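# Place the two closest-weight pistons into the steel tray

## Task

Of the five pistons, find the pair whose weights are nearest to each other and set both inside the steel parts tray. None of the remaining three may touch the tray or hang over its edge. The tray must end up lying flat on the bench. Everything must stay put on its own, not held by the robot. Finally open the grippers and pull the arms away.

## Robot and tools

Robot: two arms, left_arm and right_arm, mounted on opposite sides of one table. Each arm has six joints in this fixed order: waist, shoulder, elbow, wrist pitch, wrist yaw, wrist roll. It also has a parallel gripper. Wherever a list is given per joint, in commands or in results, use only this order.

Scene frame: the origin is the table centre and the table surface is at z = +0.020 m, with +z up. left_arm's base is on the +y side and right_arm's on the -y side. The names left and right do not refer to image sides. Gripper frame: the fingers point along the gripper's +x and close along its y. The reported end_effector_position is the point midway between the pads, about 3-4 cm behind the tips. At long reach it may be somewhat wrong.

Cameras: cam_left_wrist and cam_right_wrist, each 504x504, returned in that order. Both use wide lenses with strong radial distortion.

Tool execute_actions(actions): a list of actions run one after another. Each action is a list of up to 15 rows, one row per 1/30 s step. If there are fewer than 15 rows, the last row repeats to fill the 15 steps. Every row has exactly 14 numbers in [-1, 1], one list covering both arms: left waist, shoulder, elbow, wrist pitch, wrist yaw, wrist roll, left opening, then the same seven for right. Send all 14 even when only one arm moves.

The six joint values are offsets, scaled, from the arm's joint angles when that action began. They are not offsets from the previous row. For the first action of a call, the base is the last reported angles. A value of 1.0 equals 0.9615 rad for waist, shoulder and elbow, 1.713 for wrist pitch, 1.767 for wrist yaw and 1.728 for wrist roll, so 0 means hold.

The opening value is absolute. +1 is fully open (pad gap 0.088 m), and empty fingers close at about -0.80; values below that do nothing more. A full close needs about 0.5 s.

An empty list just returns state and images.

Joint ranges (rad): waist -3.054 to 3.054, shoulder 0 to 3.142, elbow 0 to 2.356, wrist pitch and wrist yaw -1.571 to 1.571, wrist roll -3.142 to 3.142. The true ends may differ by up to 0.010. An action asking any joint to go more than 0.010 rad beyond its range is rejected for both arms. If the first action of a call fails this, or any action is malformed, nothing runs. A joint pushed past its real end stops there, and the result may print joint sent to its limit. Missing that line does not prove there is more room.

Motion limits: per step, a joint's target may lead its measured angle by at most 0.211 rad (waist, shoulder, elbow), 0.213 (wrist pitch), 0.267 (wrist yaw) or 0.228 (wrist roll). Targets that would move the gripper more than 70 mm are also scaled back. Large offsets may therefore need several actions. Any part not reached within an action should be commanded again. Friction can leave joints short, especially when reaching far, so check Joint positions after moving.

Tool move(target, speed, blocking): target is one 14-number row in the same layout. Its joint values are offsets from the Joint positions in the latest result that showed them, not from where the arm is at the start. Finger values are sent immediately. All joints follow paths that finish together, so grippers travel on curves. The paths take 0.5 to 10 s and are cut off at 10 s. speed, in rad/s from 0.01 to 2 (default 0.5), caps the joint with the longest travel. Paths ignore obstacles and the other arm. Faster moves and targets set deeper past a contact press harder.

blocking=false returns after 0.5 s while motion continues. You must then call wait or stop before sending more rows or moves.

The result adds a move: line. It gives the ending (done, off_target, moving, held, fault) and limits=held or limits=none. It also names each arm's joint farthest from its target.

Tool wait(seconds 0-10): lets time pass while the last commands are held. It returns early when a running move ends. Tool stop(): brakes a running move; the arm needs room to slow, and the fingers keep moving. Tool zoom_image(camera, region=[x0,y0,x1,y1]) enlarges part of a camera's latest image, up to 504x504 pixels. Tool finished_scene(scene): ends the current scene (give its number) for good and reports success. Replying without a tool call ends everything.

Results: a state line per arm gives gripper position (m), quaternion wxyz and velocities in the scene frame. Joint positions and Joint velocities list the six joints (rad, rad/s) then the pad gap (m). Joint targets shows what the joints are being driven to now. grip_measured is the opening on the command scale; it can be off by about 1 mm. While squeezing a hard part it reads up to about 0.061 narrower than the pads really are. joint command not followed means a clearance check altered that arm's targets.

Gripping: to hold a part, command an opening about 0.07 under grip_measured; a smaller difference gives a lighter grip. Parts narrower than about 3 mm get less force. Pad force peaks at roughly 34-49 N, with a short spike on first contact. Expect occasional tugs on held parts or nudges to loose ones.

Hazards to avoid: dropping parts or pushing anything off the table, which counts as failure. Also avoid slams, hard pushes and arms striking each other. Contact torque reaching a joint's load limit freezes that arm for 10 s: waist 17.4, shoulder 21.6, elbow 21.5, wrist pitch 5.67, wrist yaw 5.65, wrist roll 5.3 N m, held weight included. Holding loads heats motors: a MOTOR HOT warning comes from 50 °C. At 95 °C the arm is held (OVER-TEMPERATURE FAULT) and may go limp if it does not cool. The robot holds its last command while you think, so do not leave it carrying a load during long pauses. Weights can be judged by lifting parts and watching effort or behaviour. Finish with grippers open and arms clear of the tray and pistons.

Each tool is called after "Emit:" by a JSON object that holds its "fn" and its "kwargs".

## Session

Emit:
{"fn": "execute_actions", "kwargs": {"actions": []}}

Scene clock: 0.00 s.
left_arm: end_effector_position=(+0.0218, +0.2458, +0.1672) grip_measured=+0.829 end_effector_quat_wxyz=(-0.041, +0.625, -0.475, -0.618) end_effector_velocity=(+0.000, +0.002, -0.001) end_effector_angular_velocity=(+0.011, +0.005, +0.015) | right_arm: end_effector_position=(+0.3452, -0.1565, +0.2643) grip_measured=+0.840 end_effector_quat_wxyz=(+0.570, +0.577, +0.434, +0.392) end_effector_velocity=(+0.000, -0.000, -0.001) end_effector_angular_velocity=(-0.010, -0.014, +0.006)
Joint names: [waist, shoulder, elbow, wrist pitch, wrist yaw, wrist roll]
Joint positions: left_arm=[-0.21   0.703  0.235 -0.485  0.092  2.109  0.08 ] | right_arm=[-1.316  1.734  0.76   0.914 -0.812  1.57   0.08 ]
Joint velocities: left_arm=[-0.007 -0.002 -0.002 -0.007 -0.007 -0.022 -0.   ] | right_arm=[-0.002  0.002  0.002 -0.007 -0.007 -0.022 -0.   ]
Motor temperatures (°C, as the motors report them): left_arm=[24 27 25 26 24 23] | right_arm=[25 23 26 29 25 24]
Heat: left arm: hottest shoulder 27 °C (+0.0 °C/min); right arm: hottest wrist pitch 29 °C (+0.0 °C/min).
Joint targets: left_arm=[-0.210 0.703 0.235 -0.485 0.092 2.109] | right_arm=[-1.316 1.734 0.760 0.914 -0.812 1.570]

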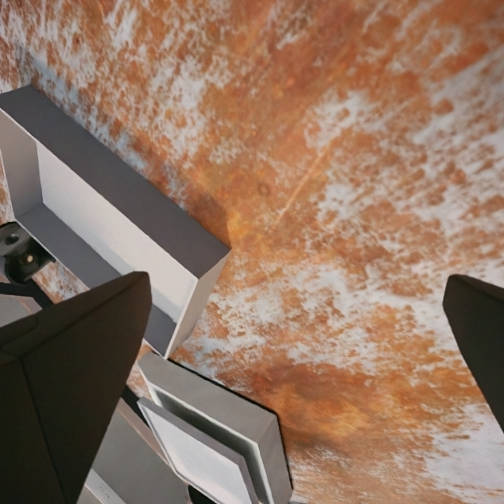

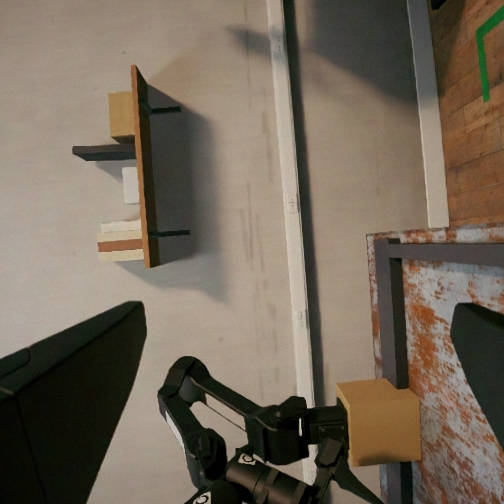

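Emit:
{"fn": "move", "kwargs": {"target": [0.11,0.26,0.71,-0.145,-0.026,-0.61,1, 0.585,-0.277,0.437,-0.675,0.23,-0.454,1], "speed": 1.2}}

Emit:
{"fn": "move", "kwargs": {"target": [0.11,0.26,0.71,-0.145,-0.026,-0.61,1, 0.585,-0.277,0.437,-0.675,0.23,-0.454,1], "speed": 1.2}}

Scene clock: 2.47 s.
left_arm: end_effector_position=(+0.0380, +0.1622, +0.3414) grip_measured=+0.989 end_effector_quat_wxyz=(+0.376, +0.541, -0.134, -0.740) end_effector_velocity=(-0.000, +0.004, -0.004) end_effector_angular_velocity=(+0.022, -0.003, +0.003) | right_arm: end_effector_position=(+0.1897, -0.0461, +0.3223) grip_measured=+1.000 end_effector_quat_wxyz=(+0.708, +0.211, +0.478, +0.475) end_effector_velocity=(-0.001, -0.001, +0.003) end_effector_angular_velocity=(+0.006, +0.021, -0.007)
Joint names: [waist, shoulder, elbow, wrist pitch, wrist yaw, wrist roll]
Joint positions: left_arm=[-0.108  0.948  0.903 -0.731  0.05   1.059  0.087] | right_arm=[-0.758  1.478  1.171 -0.24  -0.411  0.789  0.088]
Joint velocities: left_arm=[-0.007 -0.002 -0.002 -0.022 -0.007 -0.007 -0.   ] | right_arm=[-0.002 -0.007  0.002 -0.007 -0.007  0.022  0.   ]
Motor temperatures (°C, as the motors report them): left_arm=[24 27 26 27 24 23] | right_arm=[25 24 27 29 25 24]
Heat: left arm: hottest shoulder 27 °C (+0.0 °C/min); right arm: hottest wrist pitch 29 °C (+0.0 °C/min).
Joint targets: left_arm=[-0.104 0.953 0.918 -0.734 0.047 1.055] | right_arm=[-0.754 1.468 1.180 -0.243 -0.406 0.785]
move: off_target (left_arm); limits=none; left_arm: farthest joint: the elbow, 0.015 radians from its target (0.683 radians at the start); right_arm: farthest joint: the shoulder, 0.010 radians from its target (0.266 radians at the start)

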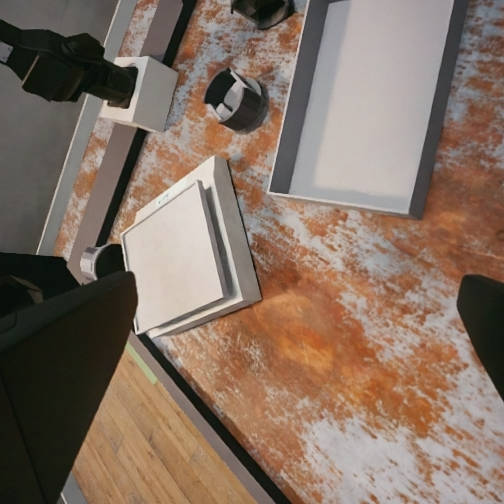

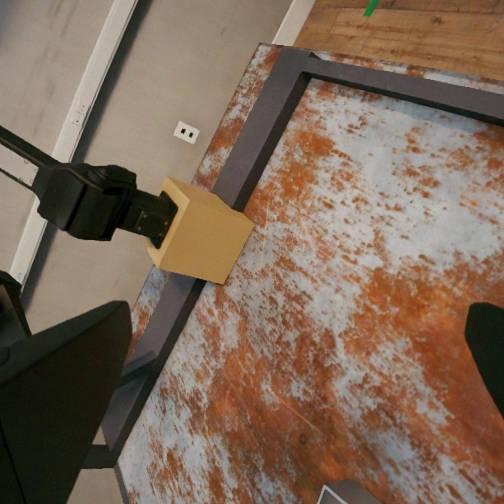

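Scene clock: 4.27 s.
left_arm: end_effector_position=(+0.0714, +0.1202, +0.4998) grip_measured=+0.989 end_effector_quat_wxyz=(+0.668, +0.212, +0.205, -0.684) end_effector_velocity=(+0.004, +0.001, -0.002) end_effector_angular_velocity=(+0.008, +0.006, +0.033) | right_arm: end_effector_position=(+0.0126, -0.1852, +0.3883) grip_measured=+1.000 end_effector_quat_wxyz=(+0.620, -0.340, +0.354, +0.612) end_effector_velocity=(+0.001, -0.002, -0.003) end_effector_angular_velocity=(-0.012, +0.003, +0.003)
Joint names: [waist, shoulder, elbow, wrist pitch, wrist yaw, wrist roll]
Joint positions: left_arm=[-0.005  1.193  1.572 -0.977  0.007  0.008  0.087] | right_arm=[-0.199  1.215  1.584 -1.394 -0.009  0.007  0.088]
Joint velocities: left_arm=[ 0.002 -0.002 -0.002 -0.007 -0.022 -0.022 -0.   ] | right_arm=[-0.007 -0.002 -0.007 -0.007 -0.007 -0.007  0.   ]
Motor temperatures (°C, as the motors report them): left_arm=[24 27 26 27 24 23] | right_arm=[25 24 27 29 25 24]
Heat: left arm: hottest shoulder 27 °C (+0.0 °C/min); right arm: hottest wrist pitch 29 °C (+0.0 °C/min).
Joint targets: left_arm=[-0.002 1.198 1.585 -0.979 0.004 0.004] | right_arm=[-0.195 1.211 1.592 -1.397 -0.004 0.004]
move: off_target (left_arm); limits=none; left_arm: farthest joint: the elbow, 0.014 radians from its target (0.683 radians at the start); right_arm: farthest joint: the elbow, 0.007 radians from its target (0.420 radians at the start)

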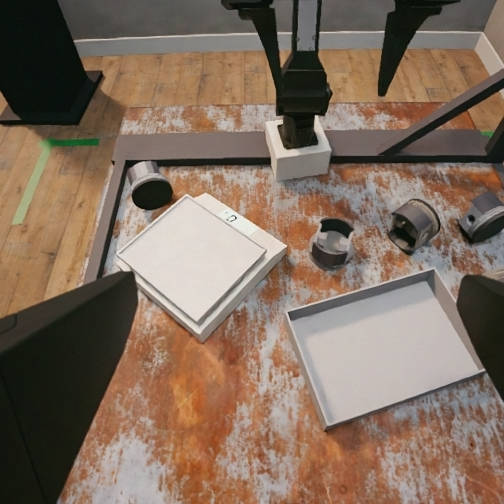

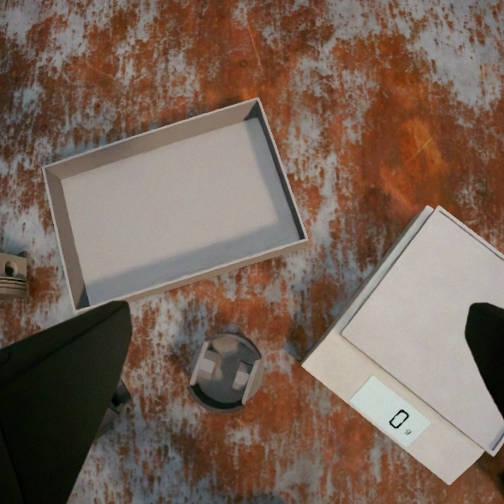

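Emit:
{"fn": "move", "kwargs": {"target": [-0.4,0,0,0,-0.33,0,1, 0.219,0.288,-0.668,0.209,0,0.264,1], "speed": 0.9}}

Scene clock: 7.07 s.
left_arm: end_effector_position=(+0.0409, +0.1309, +0.5132) grip_measured=+0.989 end_effector_quat_wxyz=(+0.732, +0.284, +0.085, -0.614) end_effector_velocity=(-0.002, -0.000, -0.001) end_effector_angular_velocity=(-0.002, +0.011, -0.005) | right_arm: end_effector_position=(-0.0367, -0.1990, +0.1559) grip_measured=+1.000 end_effector_quat_wxyz=(+0.561, -0.425, +0.565, +0.431) end_effector_velocity=(-0.001, -0.004, -0.001) end_effector_angular_velocity=(-0.013, +0.005, -0.005)
Joint names: [waist, shoulder, elbow, wrist pitch, wrist yaw, wrist roll]
Joint positions: left_arm=[-0.386  1.193  1.572 -0.977 -0.573  0.008  0.087] | right_arm=[ 0.008  1.481  0.952 -1.038 -0.009  0.46   0.088]
Joint velocities: left_arm=[-0.002 -0.002 -0.007  0.007  0.007 -0.007 -0.   ] | right_arm=[ 0.002 -0.002 -0.007 -0.007 -0.007  0.007  0.   ]
Motor temperatures (°C, as the motors report them): left_arm=[24 27 27 27 24 23] | right_arm=[25 24 28 29 25 24]
Heat: left arm: hottest shoulder 27 °C (+0.0 °C/min); right arm: hottest wrist pitch 29 °C (+0.0 °C/min).
Joint targets: left_arm=[-0.390 1.193 1.572 -0.977 -0.576 0.008] | right_arm=[0.012 1.492 0.942 -1.036 -0.009 0.463]
move: off_target (right_arm); limits=none; left_arm: farthest joint: the waist, 0.003 radians from its target (0.385 radians at the start); right_arm: farthest joint: the shoulder, 0.011 radians from its target (0.277 radians at the start)

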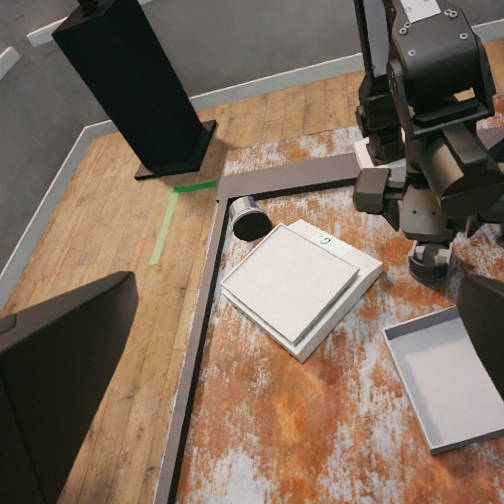

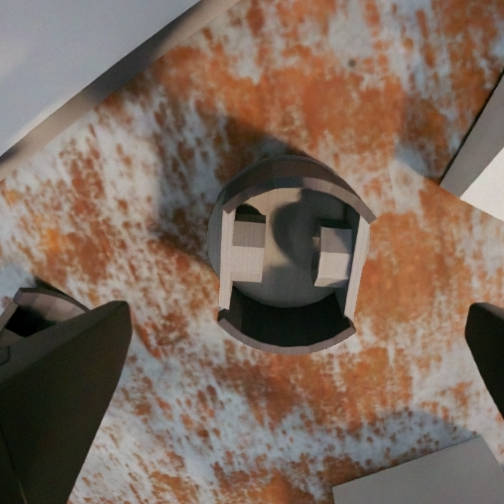

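Emit:
{"fn": "move", "kwargs": {"target": [0,0,0,0,0,0,1, 0,0.169,-0.209,0.199,0,0.037,0.85], "speed": 0.4}}

Scene clock: 8.97 s.
left_arm: end_effector_position=(+0.0409, +0.1309, +0.5133) grip_measured=+0.989 end_effector_quat_wxyz=(+0.732, +0.284, +0.085, -0.614) end_effector_velocity=(+0.004, +0.003, -0.003) end_effector_angular_velocity=(+0.010, -0.001, +0.026) | right_arm: end_effector_position=(-0.0368, -0.1985, +0.0794) grip_measured=+0.852 end_effector_quat_wxyz=(+0.573, -0.409, +0.579, +0.412) end_effector_velocity=(+0.000, -0.003, -0.001) end_effector_angular_velocity=(-0.013, +0.005, +0.005)
Joint names: [waist, shoulder, elbow, wrist pitch, wrist yaw, wrist roll]
Joint positions: left_arm=[-0.386  1.193  1.572 -0.977 -0.573  0.008  0.087] | right_arm=[ 0.008  1.631  0.759 -0.699 -0.009  0.521  0.081]
Joint velocities: left_arm=[-0.002 -0.002 -0.002 -0.022 -0.022 -0.022  0.   ] | right_arm=[-0.002  0.002 -0.002 -0.007 -0.007 -0.007 -0.   ]
Motor temperatures (°C, as the motors report them): left_arm=[24 27 27 28 24 23] | right_arm=[25 24 28 29 25 24]
Heat: left arm: hottest wrist pitch 28 °C (+6.7 °C/min); right arm: hottest wrist pitch 29 °C (+0.0 °C/min).
Joint targets: left_arm=[-0.386 1.193 1.572 -0.977 -0.573 0.008] | right_arm=[0.008 1.643 0.751 -0.697 -0.009 0.524]
move: off_target (right_arm); limits=none; left_arm: farthest joint: the waist, 0.000 radians from its target (0.000 radians at the start); right_arm: farthest joint: the shoulder, 0.012 radians from its target (0.163 radians at the start)

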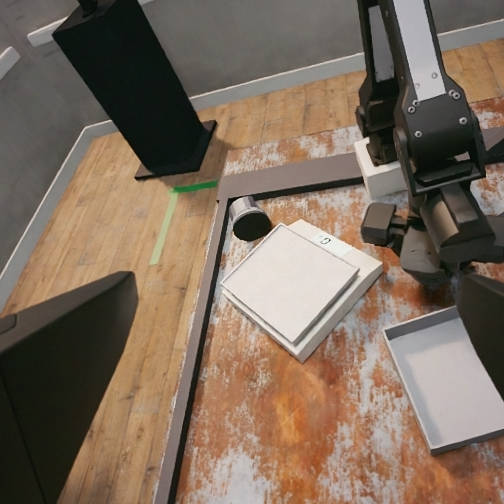

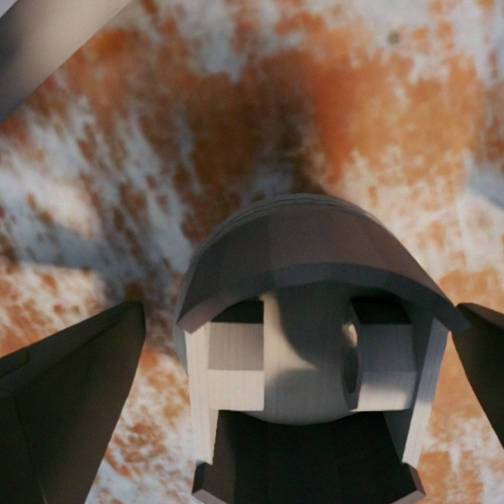

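Emit:
{"fn": "execute_actions", "kwargs": {"actions": []}}

Scene clock: 10.37 s.
left_arm: end_effector_position=(+0.0409, +0.1309, +0.5133) grip_measured=+0.989 end_effector_quat_wxyz=(+0.732, +0.284, +0.085, -0.614) end_effector_velocity=(+0.003, +0.001, +0.003) end_effector_angular_velocity=(-0.018, -0.000, +0.019) | right_arm: end_effector_position=(-0.0367, -0.1985, +0.0793) grip_measured=+0.852 end_effector_quat_wxyz=(+0.573, -0.409, +0.579, +0.412) end_effector_velocity=(-0.001, +0.001, +0.001) end_effector_angular_velocity=(+0.011, +0.010, +0.005)
Joint names: [waist, shoulder, elbow, wrist pitch, wrist yaw, wrist roll]
Joint positions: left_arm=[-0.386  1.193  1.572 -0.977 -0.573  0.008  0.087] | right_arm=[ 0.008  1.631  0.759 -0.699 -0.009  0.521  0.081]
Joint velocities: left_arm=[-0.002 -0.007 -0.002  0.007 -0.022 -0.007 -0.   ] | right_arm=[-0.002 -0.007 -0.002  0.007 -0.007 -0.007 -0.   ]
Motor temperatures (°C, as the motors report them): left_arm=[24 27 27 28 24 23] | right_arm=[25 24 28 29 25 24]
Heat: left arm: hottest wrist pitch 28 °C (+5.8 °C/min); right arm: hottest wrist pitch 29 °C (+0.0 °C/min).
Joint targets: left_arm=[-0.386 1.193 1.572 -0.977 -0.573 0.008] | right_arm=[0.008 1.643 0.750 -0.697 -0.009 0.524]

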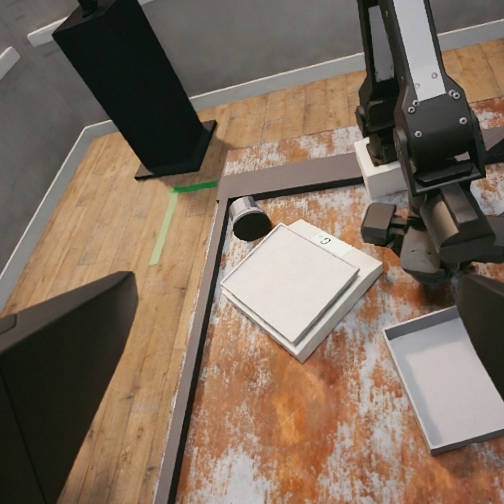

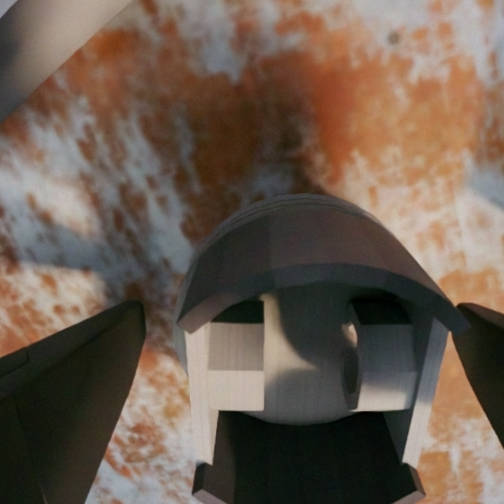

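Emit:
{"fn": "execute_actions", "kwargs": {"actions": [[[0,0,0,0,0,0,1,0,0,0,0,0,0,0.8],[0,0,0,0,0,0,1,0,0,0,0,0,0,0.75],[0,0,0,0,0,0,1,0,0,0,0,0,0,0.7],[0,0,0,0,0,0,1,0,0,0,0,0,0,0.65],[0,0,0,0,0,0,1,0,0,0,0,0,0,0.6],[0,0,0,0,0,0,1,0,0,0,0,0,0,0.55],[0,0,0,0,0,0,1,0,0,0,0,0,0,0.5],[0,0,0,0,0,0,1,0,0,0,0,0,0,0.46],[0,0,0,0,0,0,1,0,0,0,0,0,0,0.42],[0,0,0,0,0,0,1,0,0,0,0,0,0,0.38],[0,0,0,0,0,0,1,0,0,0,0,0,0,0.35],[0,0,0,0,0,0,1,0,0,0,0,0,0,0.32],[0,0,0,0,0,0,1,0,0,0,0,0,0,0.29],[0,0,0,0,0,0,1,0,0,0,0,0,0,0.26],[0,0,0,0,0,0,1,0,0,0,0,0,0,0.23]],[[0,0,0,0,0,0,1,0,0,0,0,0,0,0.2],[0,0,0,0,0,0,1,0,0,0,0,0,0,0.17]]]}}

Scene clock: 12.03 s.
left_arm: end_effector_position=(+0.0409, +0.1309, +0.5133) grip_measured=+0.989 end_effector_quat_wxyz=(+0.732, +0.284, +0.085, -0.614) end_effector_velocity=(+0.001, +0.000, +0.006) end_effector_angular_velocity=(-0.038, +0.030, +0.028) | right_arm: end_effector_position=(-0.0366, -0.1988, +0.0793) grip_measured=+0.281 end_effector_quat_wxyz=(+0.573, -0.410, +0.579, +0.411) end_effector_velocity=(+0.000, -0.004, +0.001) end_effector_angular_velocity=(-0.018, +0.004, +0.005)
Joint names: [waist, shoulder, elbow, wrist pitch, wrist yaw, wrist roll]
Joint positions: left_arm=[-0.386  1.193  1.572 -0.977 -0.573  0.008  0.087] | right_arm=[ 0.008  1.631  0.759 -0.7   -0.008  0.521  0.053]
Joint velocities: left_arm=[-0.007 -0.007 -0.002  0.022 -0.022 -0.037  0.   ] | right_arm=[-0.002 -0.002  0.002 -0.022 -0.007 -0.007 -0.   ]
Motor temperatures (°C, as the motors report them): left_arm=[24 27 27 28 24 23] | right_arm=[25 24 28 29 25 24]
Heat: left arm: hottest wrist pitch 28 °C (+5.0 °C/min); right arm: hottest wrist pitch 29 °C (+0.0 °C/min).
Joint targets: left_arm=[-0.386 1.193 1.572 -0.977 -0.573 0.008] | right_arm=[0.008 1.631 0.759 -0.699 -0.008 0.521]

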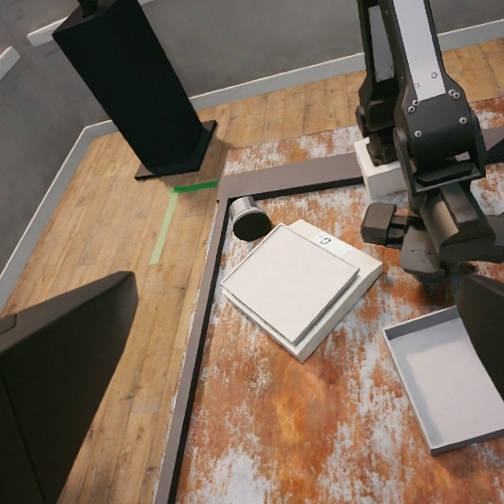

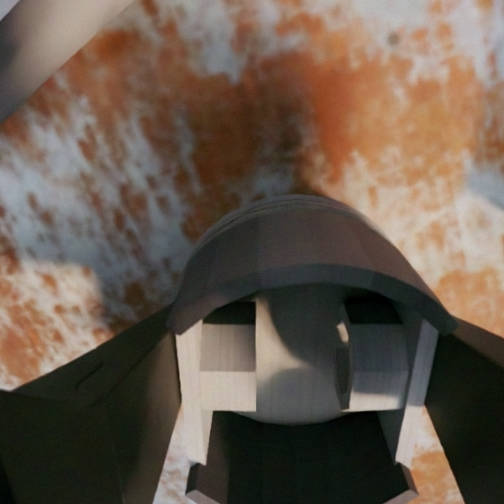

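Emit:
{"fn": "move", "kwargs": {"target": [0,0,0,0,0,0,1,0,-0.186,0.303,-0.259,0,0,0.17], "speed": 0.6}}

Scene clock: 14.43 s.
left_arm: end_effector_position=(+0.0409, +0.1309, +0.5133) grip_measured=+0.989 end_effector_quat_wxyz=(+0.732, +0.284, +0.085, -0.614) end_effector_velocity=(+0.003, +0.002, -0.000) end_effector_angular_velocity=(+0.000, -0.008, +0.019) | right_arm: end_effector_position=(-0.0369, -0.1973, +0.1803) grip_measured=+0.281 end_effector_quat_wxyz=(+0.573, -0.409, +0.578, +0.413) end_effector_velocity=(-0.000, -0.001, +0.001) end_effector_angular_velocity=(-0.004, +0.007, +0.020)
Joint names: [waist, shoulder, elbow, wrist pitch, wrist yaw, wrist roll]
Joint positions: left_arm=[-0.386  1.193  1.572 -0.977 -0.573  0.008  0.087] | right_arm=[ 0.008  1.466  1.038 -1.14  -0.008  0.521  0.053]
Joint velocities: left_arm=[-0.002 -0.002 -0.002 -0.007 -0.022 -0.007 -0.   ] | right_arm=[-0.002 -0.002  0.002 -0.007 -0.007 -0.022 -0.   ]
Motor temperatures (°C, as the motors report them): left_arm=[24 27 27 28 24 23] | right_arm=[25 24 28 29 25 24]
Heat: left arm: hottest wrist pitch 28 °C (+4.2 °C/min); right arm: hottest wrist pitch 29 °C (+0.0 °C/min).
Joint targets: left_arm=[-0.386 1.193 1.572 -0.977 -0.573 0.008] | right_arm=[0.008 1.453 1.050 -1.143 -0.008 0.521]
move: off_target (right_arm); limits=none; left_arm: farthest joint: the waist, 0.000 radians from its target (0.000 radians at the start); right_arm: farthest joint: the shoulder, 0.014 radians from its target (0.179 radians at the start)

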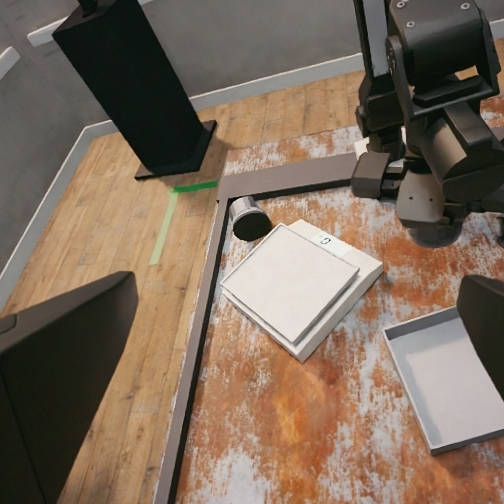

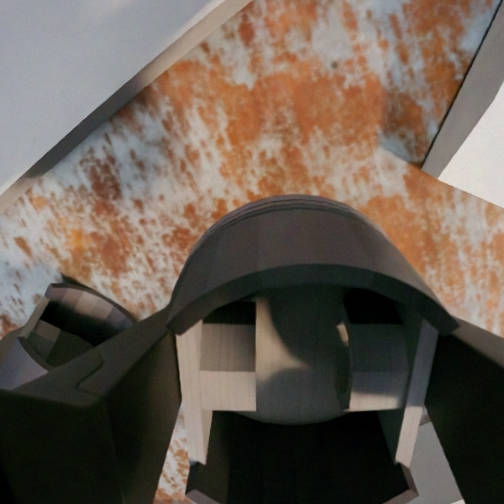

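Emit:
{"fn": "move", "kwargs": {"target": [0,0,0,0,0,0,1,-0.83,0.382,0.418,-0.019,0,0.162,0.17], "speed": 0.7}}

Scene clock: 16.57 s.
left_arm: end_effector_position=(+0.0409, +0.1309, +0.5133) grip_measured=+0.989 end_effector_quat_wxyz=(+0.732, +0.284, +0.085, -0.614) end_effector_velocity=(+0.001, +0.001, -0.001) end_effector_angular_velocity=(+0.000, +0.012, +0.014) | right_arm: end_effector_position=(+0.1995, -0.1562, +0.1815) grip_measured=+0.282 end_effector_quat_wxyz=(+0.703, -0.056, +0.706, +0.063) end_effector_velocity=(+0.002, +0.000, +0.000) end_effector_angular_velocity=(+0.010, +0.002, +0.000)
Joint names: [waist, shoulder, elbow, wrist pitch, wrist yaw, wrist roll]
Joint positions: left_arm=[-0.386  1.193  1.572 -0.977 -0.573  0.008  0.087] | right_arm=[-0.786  1.823  1.427 -1.17  -0.008  0.798  0.053]
Joint velocities: left_arm=[-0.002 -0.002 -0.002 -0.007 -0.007 -0.022 -0.   ] | right_arm=[-0.007 -0.002 -0.002  0.007 -0.007 -0.007 -0.   ]
Motor temperatures (°C, as the motors report them): left_arm=[24 27 27 29 24 23] | right_arm=[25 25 28 29 25 24]
Heat: left arm: hottest wrist pitch 29 °C (+7.2 °C/min); right arm: hottest wrist pitch 29 °C (+0.0 °C/min).
Joint targets: left_arm=[-0.386 1.193 1.572 -0.977 -0.573 0.008] | right_arm=[-0.790 1.833 1.440 -1.173 -0.009 0.801]
move: off_target (right_arm); limits=none; left_arm: farthest joint: the waist, 0.000 radians from its target (0.000 radians at the start); right_arm: farthest joint: the elbow, 0.013 radians from its target (0.402 radians at the start)

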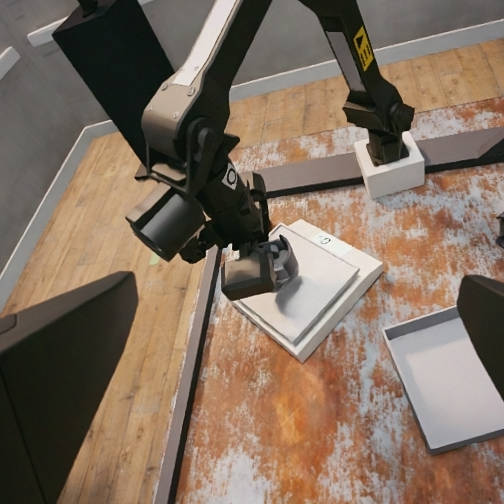

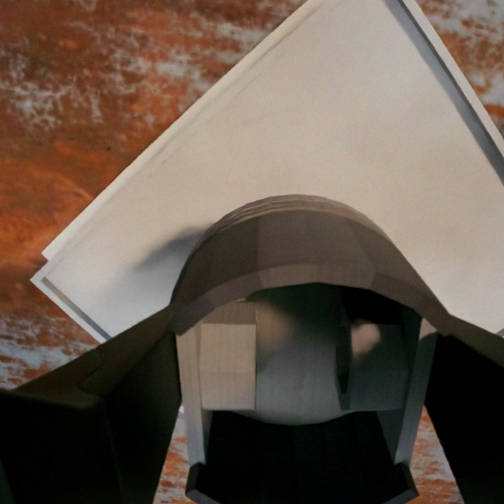

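Emit:
{"fn": "move", "kwargs": {"target": [0,0,0,0,0,0,1,0,0.043,-0.122,0.082,0,0,0.17], "speed": 0.2}}

Scene clock: 18.77 s.
left_arm: end_effector_position=(+0.0409, +0.1309, +0.5133) grip_measured=+0.989 end_effector_quat_wxyz=(+0.732, +0.284, +0.085, -0.614) end_effector_velocity=(-0.003, +0.001, -0.006) end_effector_angular_velocity=(+0.028, +0.007, -0.017) | right_arm: end_effector_position=(+0.1992, -0.1570, +0.1455) grip_measured=+0.282 end_effector_quat_wxyz=(+0.703, -0.057, +0.707, +0.062) end_effector_velocity=(+0.000, +0.001, +0.000) end_effector_angular_velocity=(+0.010, +0.002, +0.005)
Joint names: [waist, shoulder, elbow, wrist pitch, wrist yaw, wrist roll]
Joint positions: left_arm=[-0.386  1.193  1.572 -0.977 -0.573  0.008  0.087] | right_arm=[-0.786  1.852  1.319 -1.035 -0.008  0.798  0.053]
Joint velocities: left_arm=[-0.002  0.002 -0.002 -0.022  0.022 -0.007  0.   ] | right_arm=[-0.002 -0.002 -0.002  0.007 -0.007 -0.007 -0.   ]
Motor temperatures (°C, as the motors report them): left_arm=[24 27 28 29 24 23] | right_arm=[25 25 29 29 25 24]
Heat: left arm: hottest wrist pitch 29 °C (+6.4 °C/min); right arm: hottest elbow 29 °C (+0.0 °C/min).
Joint targets: left_arm=[-0.386 1.193 1.572 -0.977 -0.573 0.008] | right_arm=[-0.786 1.864 1.310 -1.030 -0.008 0.798]
move: off_target (right_arm); limits=none; left_arm: farthest joint: the waist, 0.000 radians from its target (0.000 radians at the start); right_arm: farthest joint: the shoulder, 0.012 radians from its target (0.041 radians at the start)

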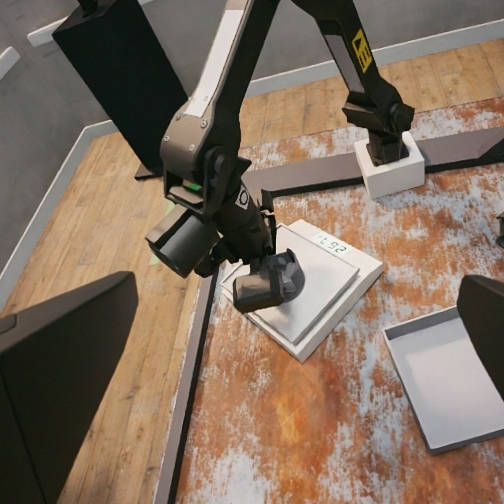

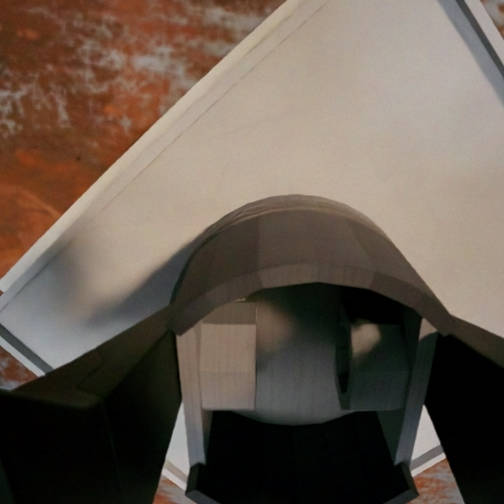

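Contact already. Open gripper.

Emit:
{"fn": "execute_actions", "kwargs": {"actions": [[[0,0,0,0,0,0,1,0,0,0,0,0,0,0.25],[0,0,0,0,0,0,1,0,0,0,0,0,0,0.3],[0,0,0,0,0,0,1,0,0,0,0,0,0,0.35],[0,0,0,0,0,0,1,0,0,0,0,0,0,0.4],[0,0,0,0,0,0,1,0,0,0,0,0,0,0.45],[0,0,0,0,0,0,1,0,0,0,0,0,0,0.5]],[[0,0,0,0,0,0,1,0,0,0,0,0,0,0.5]]]}}

Emit:
{"fn": "zoom_image", "kwargs": {"camera": "cam_left_wrist", "region": [290, 215, 370, 275]}}

Scene clock: 20.13 s.
left_arm: end_effector_position=(+0.0409, +0.1309, +0.5133) grip_measured=+0.989 end_effector_quat_wxyz=(+0.732, +0.284, +0.085, -0.614) end_effector_velocity=(+0.001, +0.001, +0.001) end_effector_angular_velocity=(-0.010, +0.005, +0.007) | right_arm: end_effector_position=(+0.1991, -0.1570, +0.1454) grip_measured=+0.498 end_effector_quat_wxyz=(+0.703, -0.057, +0.707, +0.062) end_effector_velocity=(-0.001, +0.002, +0.000) end_effector_angular_velocity=(+0.010, +0.002, +0.024)
Joint names: [waist, shoulder, elbow, wrist pitch, wrist yaw, wrist roll]
Joint positions: left_arm=[-0.386  1.193  1.572 -0.977 -0.573  0.008  0.087] | right_arm=[-0.786  1.852  1.318 -1.035 -0.008  0.798  0.063]
Joint velocities: left_arm=[-0.002 -0.007 -0.007  0.007 -0.007 -0.007 -0.   ] | right_arm=[ 0.002 -0.002 -0.002  0.007 -0.007 -0.022  0.   ]
Motor temperatures (°C, as the motors report them): left_arm=[24 27 28 29 24 23] | right_arm=[25 25 29 29 25 24]
Heat: left arm: hottest wrist pitch 29 °C (+6.0 °C/min); right arm: hottest elbow 29 °C (+0.0 °C/min).
Joint targets: left_arm=[-0.386 1.193 1.572 -0.977 -0.573 0.008] | right_arm=[-0.786 1.852 1.318 -1.035 -0.008 0.798]

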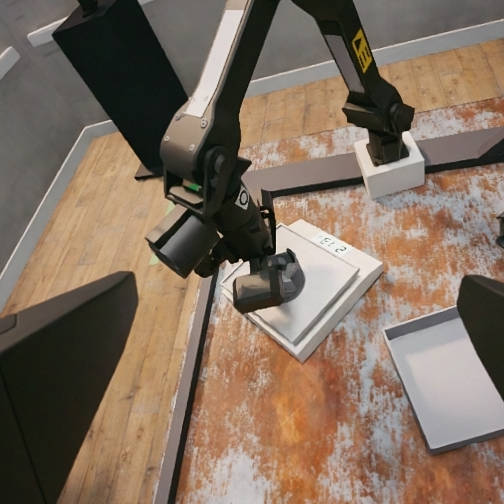

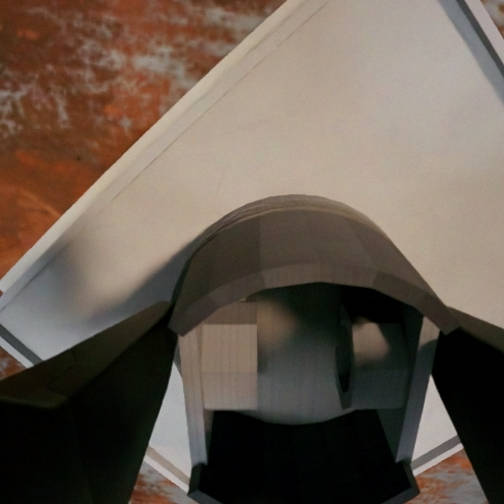

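Region (290, 215, 370, 275) of cam_left_wrist's 504x504 image, scaled by 6.300, with more detail than that image has; it fills the top 378 rows of this view, and the rest is white.

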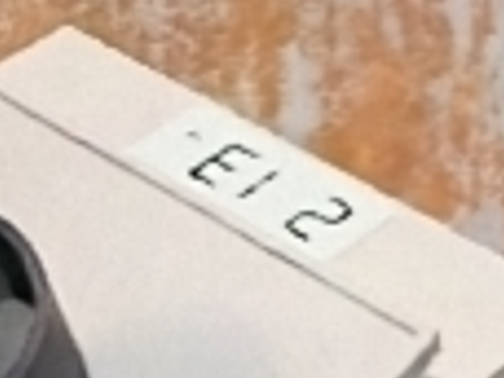

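Emit:
{"fn": "wait", "kwargs": {"seconds": 0.5}}

Emit:
{"fn": "zoom_image", "kwargs": {"camera": "cam_left_wrist", "region": [290, 215, 370, 275]}}

Scene clock: 20.90 s.
left_arm: end_effector_position=(+0.0409, +0.1309, +0.5133) grip_measured=+0.989 end_effector_quat_wxyz=(+0.732, +0.284, +0.085, -0.614) end_effector_velocity=(+0.001, +0.003, +0.000) end_effector_angular_velocity=(+0.002, -0.011, +0.000) | right_arm: end_effector_position=(+0.1991, -0.1570, +0.1454) grip_measured=+0.498 end_effector_quat_wxyz=(+0.703, -0.057, +0.707, +0.062) end_effector_velocity=(+0.000, +0.001, -0.001) end_effector_angular_velocity=(+0.006, +0.005, +0.005)
Joint names: [waist, shoulder, elbow, wrist pitch, wrist yaw, wrist roll]
Joint positions: left_arm=[-0.386  1.193  1.572 -0.977 -0.573  0.008  0.087] | right_arm=[-0.786  1.852  1.318 -1.035 -0.008  0.798  0.063]
Joint velocities: left_arm=[-0.002 -0.007 -0.002 -0.007 -0.007  0.007  0.   ] | right_arm=[-0.002  0.002 -0.002  0.007 -0.007 -0.007 -0.   ]
Motor temperatures (°C, as the motors report them): left_arm=[24 27 28 29 24 23] | right_arm=[25 25 29 29 25 24]
Heat: left arm: hottest wrist pitch 29 °C (+5.7 °C/min); right arm: hottest elbow 29 °C (+0.0 °C/min).
Joint targets: left_arm=[-0.386 1.193 1.572 -0.977 -0.573 0.008] | right_arm=[-0.786 1.852 1.318 -1.035 -0.008 0.798]
wait: 0.50 s; at rest from the start

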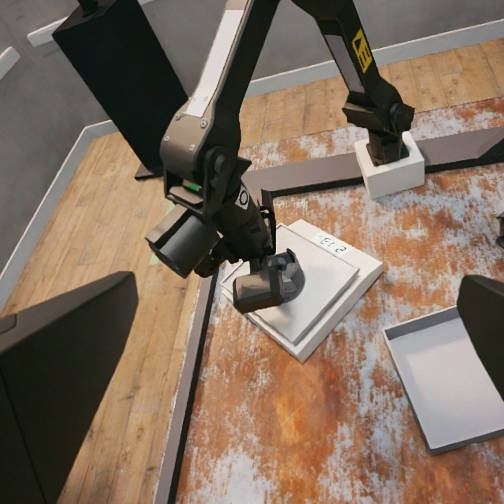

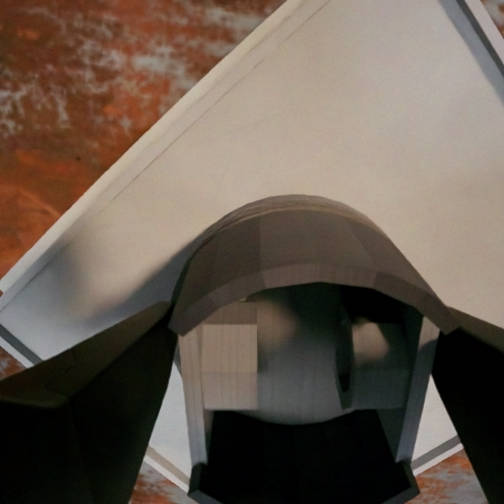

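Region (290, 215, 370, 275) of cam_left_wrist's 504x504 image, scaled by 6.300, with more detail than that image has; it fills the top 378 rows of this view, and the rest is white.

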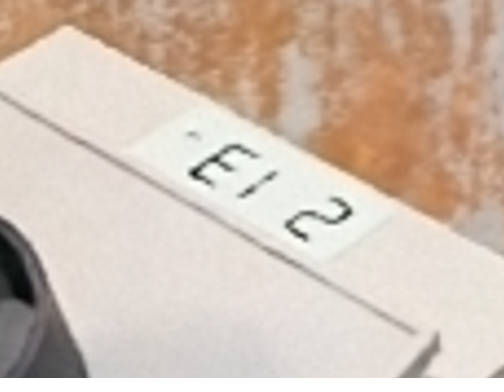

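Emit:
{"fn": "execute_actions", "kwargs": {"actions": [[[0,0,0,0,0,0,1,0,0,0,0,0,0,0.46],[0,0,0,0,0,0,1,0,0,0,0,0,0,0.42],[0,0,0,0,0,0,1,0,0,0,0,0,0,0.38],[0,0,0,0,0,0,1,0,0,0,0,0,0,0.35],[0,0,0,0,0,0,1,0,0,0,0,0,0,0.32],[0,0,0,0,0,0,1,0,0,0,0,0,0,0.29],[0,0,0,0,0,0,1,0,0,0,0,0,0,0.26],[0,0,0,0,0,0,1,0,0,0,0,0,0,0.23],[0,0,0,0,0,0,1,0,0,0,0,0,0,0.2],[0,0,0,0,0,0,1,0,0,0,0,0,0,0.17]]]}}

Emit:
{"fn": "move", "kwargs": {"target": [0,0,0,0,0,0,1,0,-0.042,0.128,-0.081,0,0,0.17], "speed": 0.4}}

Scene clock: 22.23 s.
left_arm: end_effector_position=(+0.0409, +0.1309, +0.5133) grip_measured=+0.989 end_effector_quat_wxyz=(+0.732, +0.284, +0.085, -0.614) end_effector_velocity=(-0.000, -0.001, +0.004) end_effector_angular_velocity=(-0.024, +0.011, +0.007) | right_arm: end_effector_position=(+0.1990, -0.1571, +0.1454) grip_measured=+0.283 end_effector_quat_wxyz=(+0.702, -0.057, +0.707, +0.061) end_effector_velocity=(-0.003, -0.000, +0.002) end_effector_angular_velocity=(+0.011, +0.019, +0.005)
Joint names: [waist, shoulder, elbow, wrist pitch, wrist yaw, wrist roll]
Joint positions: left_arm=[-0.386  1.193  1.572 -0.977 -0.573  0.008  0.087] | right_arm=[-0.786  1.852  1.318 -1.036 -0.008  0.798  0.053]
Joint velocities: left_arm=[-0.002 -0.002 -0.002  0.022 -0.007 -0.007 -0.   ] | right_arm=[-0.002 -0.007 -0.002 -0.007 -0.022 -0.007 -0.   ]
Motor temperatures (°C, as the motors report them): left_arm=[24 27 28 29 24 23] | right_arm=[25 26 29 29 25 24]
Heat: left arm: hottest wrist pitch 29 °C (+5.4 °C/min); right arm: hottest elbow 29 °C (+0.0 °C/min).
Joint targets: left_arm=[-0.386 1.193 1.572 -0.977 -0.573 0.008] | right_arm=[-0.786 1.852 1.318 -1.035 -0.009 0.798]

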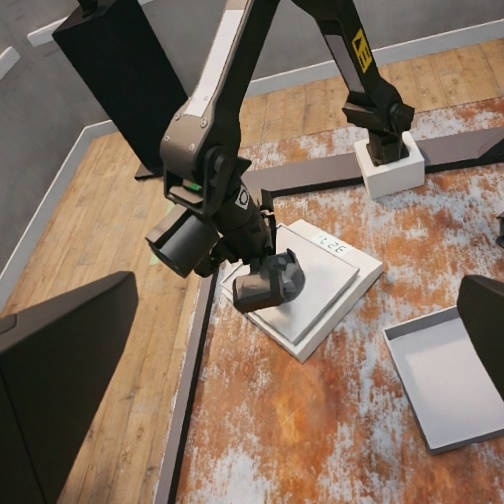

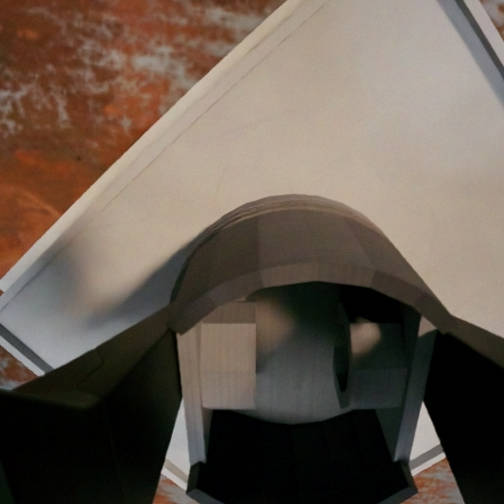

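Scene clock: 23.20 s.
left_arm: end_effector_position=(+0.0409, +0.1309, +0.5133) grip_measured=+0.989 end_effector_quat_wxyz=(+0.732, +0.284, +0.085, -0.614) end_effector_velocity=(+0.001, +0.003, +0.000) end_effector_angular_velocity=(+0.006, -0.023, -0.007) | right_arm: end_effector_position=(+0.1999, -0.1559, +0.1804) grip_measured=+0.283 end_effector_quat_wxyz=(+0.702, -0.057, +0.707, +0.061) end_effector_velocity=(-0.008, -0.007, -0.001) end_effector_angular_velocity=(-0.022, +0.042, +0.005)
Joint names: [waist, shoulder, elbow, wrist pitch, wrist yaw, wrist roll]
Joint positions: left_arm=[-0.386  1.193  1.572 -0.977 -0.573  0.008  0.087] | right_arm=[-0.786  1.828  1.429 -1.171 -0.008  0.798  0.053]
Joint velocities: left_arm=[-0.002 -0.007 -0.002 -0.007 -0.007  0.022 -0.   ] | right_arm=[-0.002 -0.002 -0.007 -0.037 -0.022 -0.007  0.   ]
Motor temperatures (°C, as the motors report them): left_arm=[24 27 28 29 24 23] | right_arm=[25 26 29 29 25 24]
Heat: left arm: hottest wrist pitch 29 °C (+5.2 °C/min); right arm: hottest elbow 29 °C (+0.0 °C/min).
Joint targets: left_arm=[-0.386 1.193 1.572 -0.977 -0.573 0.008] | right_arm=[-0.786 1.812 1.441 -1.174 -0.008 0.798]
move: off_target (right_arm); limits=none; left_arm: farthest joint: the waist, 0.000 radians from its target (0.000 radians at the start); right_arm: farthest joint: the shoulder, 0.016 radians from its target (0.041 radians at the start)

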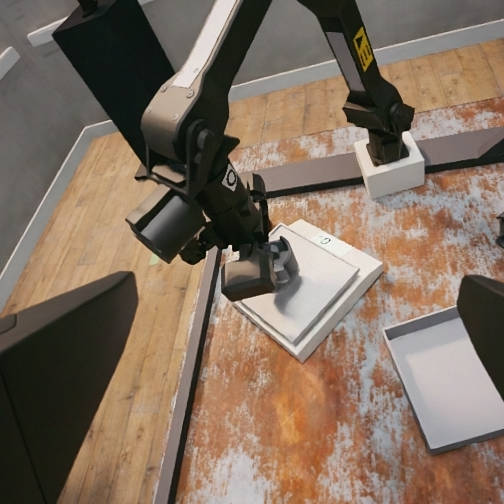

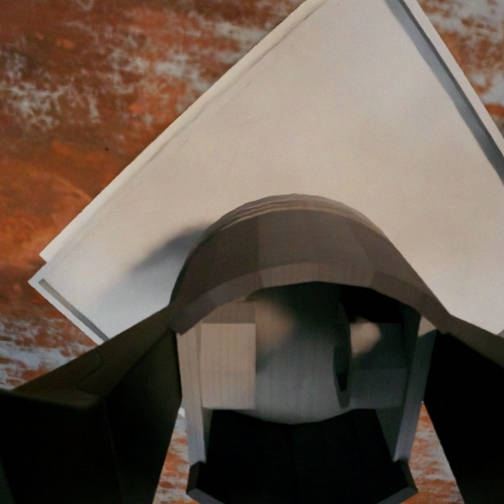

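Emit:
{"fn": "move", "kwargs": {"target": [0,0,0,0,0,0,1,0.829,-0.348,-0.549,0.116,0,0,0.17], "speed": 0.8}}

Scene clock: 25.63 s.
left_arm: end_effector_position=(+0.0409, +0.1309, +0.5133) grip_measured=+0.989 end_effector_quat_wxyz=(+0.732, +0.284, +0.085, -0.614) end_effector_velocity=(-0.001, +0.000, +0.003) end_effector_angular_velocity=(-0.018, +0.020, +0.009) | right_arm: end_effector_position=(-0.0362, -0.1993, +0.1394) grip_measured=+0.283 end_effector_quat_wxyz=(+0.624, -0.327, +0.630, +0.326) end_effector_velocity=(-0.002, -0.003, -0.000) end_effector_angular_velocity=(-0.011, +0.020, +0.005)
Joint names: [waist, shoulder, elbow, wrist pitch, wrist yaw, wrist roll]
Joint positions: left_arm=[-0.386  1.193  1.572 -0.977 -0.573  0.008  0.087] | right_arm=[ 0.007  1.507  0.907 -0.974 -0.008  0.798  0.053]
Joint velocities: left_arm=[-0.007 -0.002  0.002  0.007 -0.007 -0.022 -0.   ] | right_arm=[-0.002 -0.002 -0.002 -0.007 -0.022 -0.007 -0.   ]
Motor temperatures (°C, as the motors report them): left_arm=[24 27 28 30 24 23] | right_arm=[25 26 29 29 25 24]
Heat: left arm: hottest wrist pitch 30 °C (+7.0 °C/min); right arm: hottest elbow 29 °C (+0.0 °C/min).
Joint targets: left_arm=[-0.386 1.193 1.572 -0.977 -0.573 0.008] | right_arm=[0.011 1.493 0.901 -0.973 -0.008 0.798]
move: off_target (right_arm); limits=none; left_arm: farthest joint: the waist, 0.000 radians from its target (0.000 radians at the start); right_arm: farthest joint: the shoulder, 0.014 radians from its target (0.335 radians at the start)

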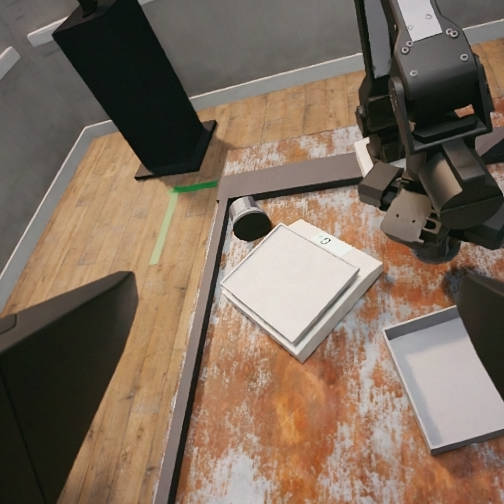

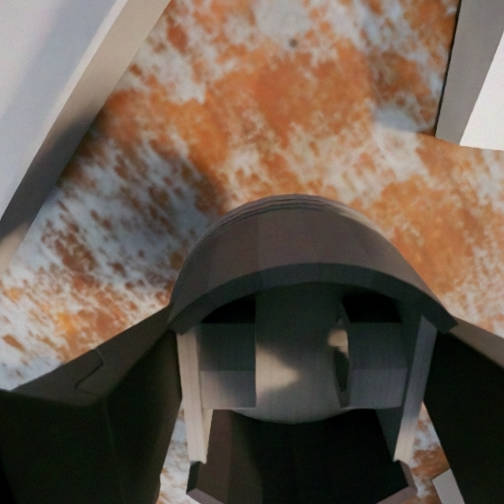

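Emit:
{"fn": "move", "kwargs": {"target": [0,0,0,0,0,0,1,0,0.136,-0.158,0.159,0,0,0.17], "speed": 0.3}}

Scene clock: 27.27 s.
left_arm: end_effector_position=(+0.0409, +0.1309, +0.5133) grip_measured=+0.989 end_effector_quat_wxyz=(+0.732, +0.284, +0.085, -0.614) end_effector_velocity=(+0.002, +0.001, -0.001) end_effector_angular_velocity=(+0.000, +0.012, +0.019) | right_arm: end_effector_position=(-0.0363, -0.1986, +0.0806) grip_measured=+0.283 end_effector_quat_wxyz=(+0.624, -0.326, +0.630, +0.327) end_effector_velocity=(+0.002, -0.005, +0.000) end_effector_angular_velocity=(-0.020, -0.011, +0.010)
Joint names: [waist, shoulder, elbow, wrist pitch, wrist yaw, wrist roll]
Joint positions: left_arm=[-0.386  1.193  1.572 -0.977 -0.573  0.008  0.087] | right_arm=[ 0.007  1.628  0.762 -0.706 -0.008  0.798  0.053]
Joint velocities: left_arm=[ 0.002 -0.002 -0.002 -0.007 -0.007 -0.022 -0.   ] | right_arm=[ 0.002 -0.002 -0.002 -0.022  0.007 -0.007 -0.   ]
Motor temperatures (°C, as the motors report them): left_arm=[24 27 28 30 24 23] | right_arm=[25 27 29 28 25 24]
Heat: left arm: hottest wrist pitch 30 °C (+6.6 °C/min); right arm: hottest elbow 29 °C (+0.0 °C/min).
Joint targets: left_arm=[-0.386 1.193 1.572 -0.977 -0.573 0.008] | right_arm=[0.006 1.638 0.755 -0.702 -0.008 0.798]
move: done; limits=none; left_arm: farthest joint: the waist, 0.000 radians from its target (0.000 radians at the start); right_arm: farthest joint: the shoulder, 0.009 radians from its target (0.131 radians at the start)

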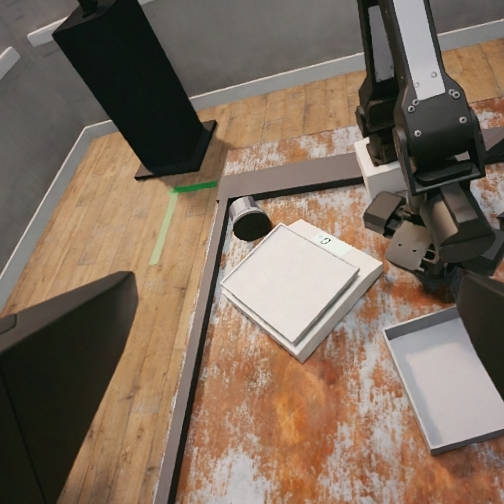

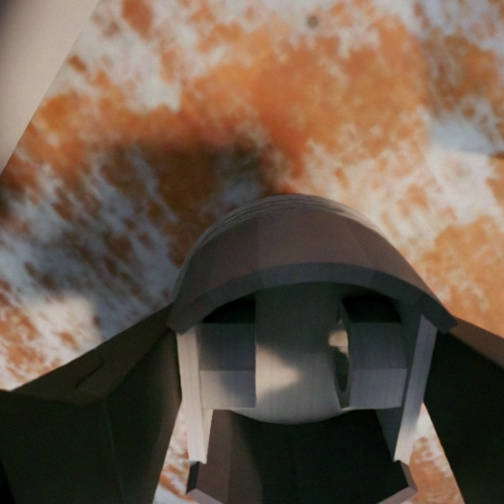

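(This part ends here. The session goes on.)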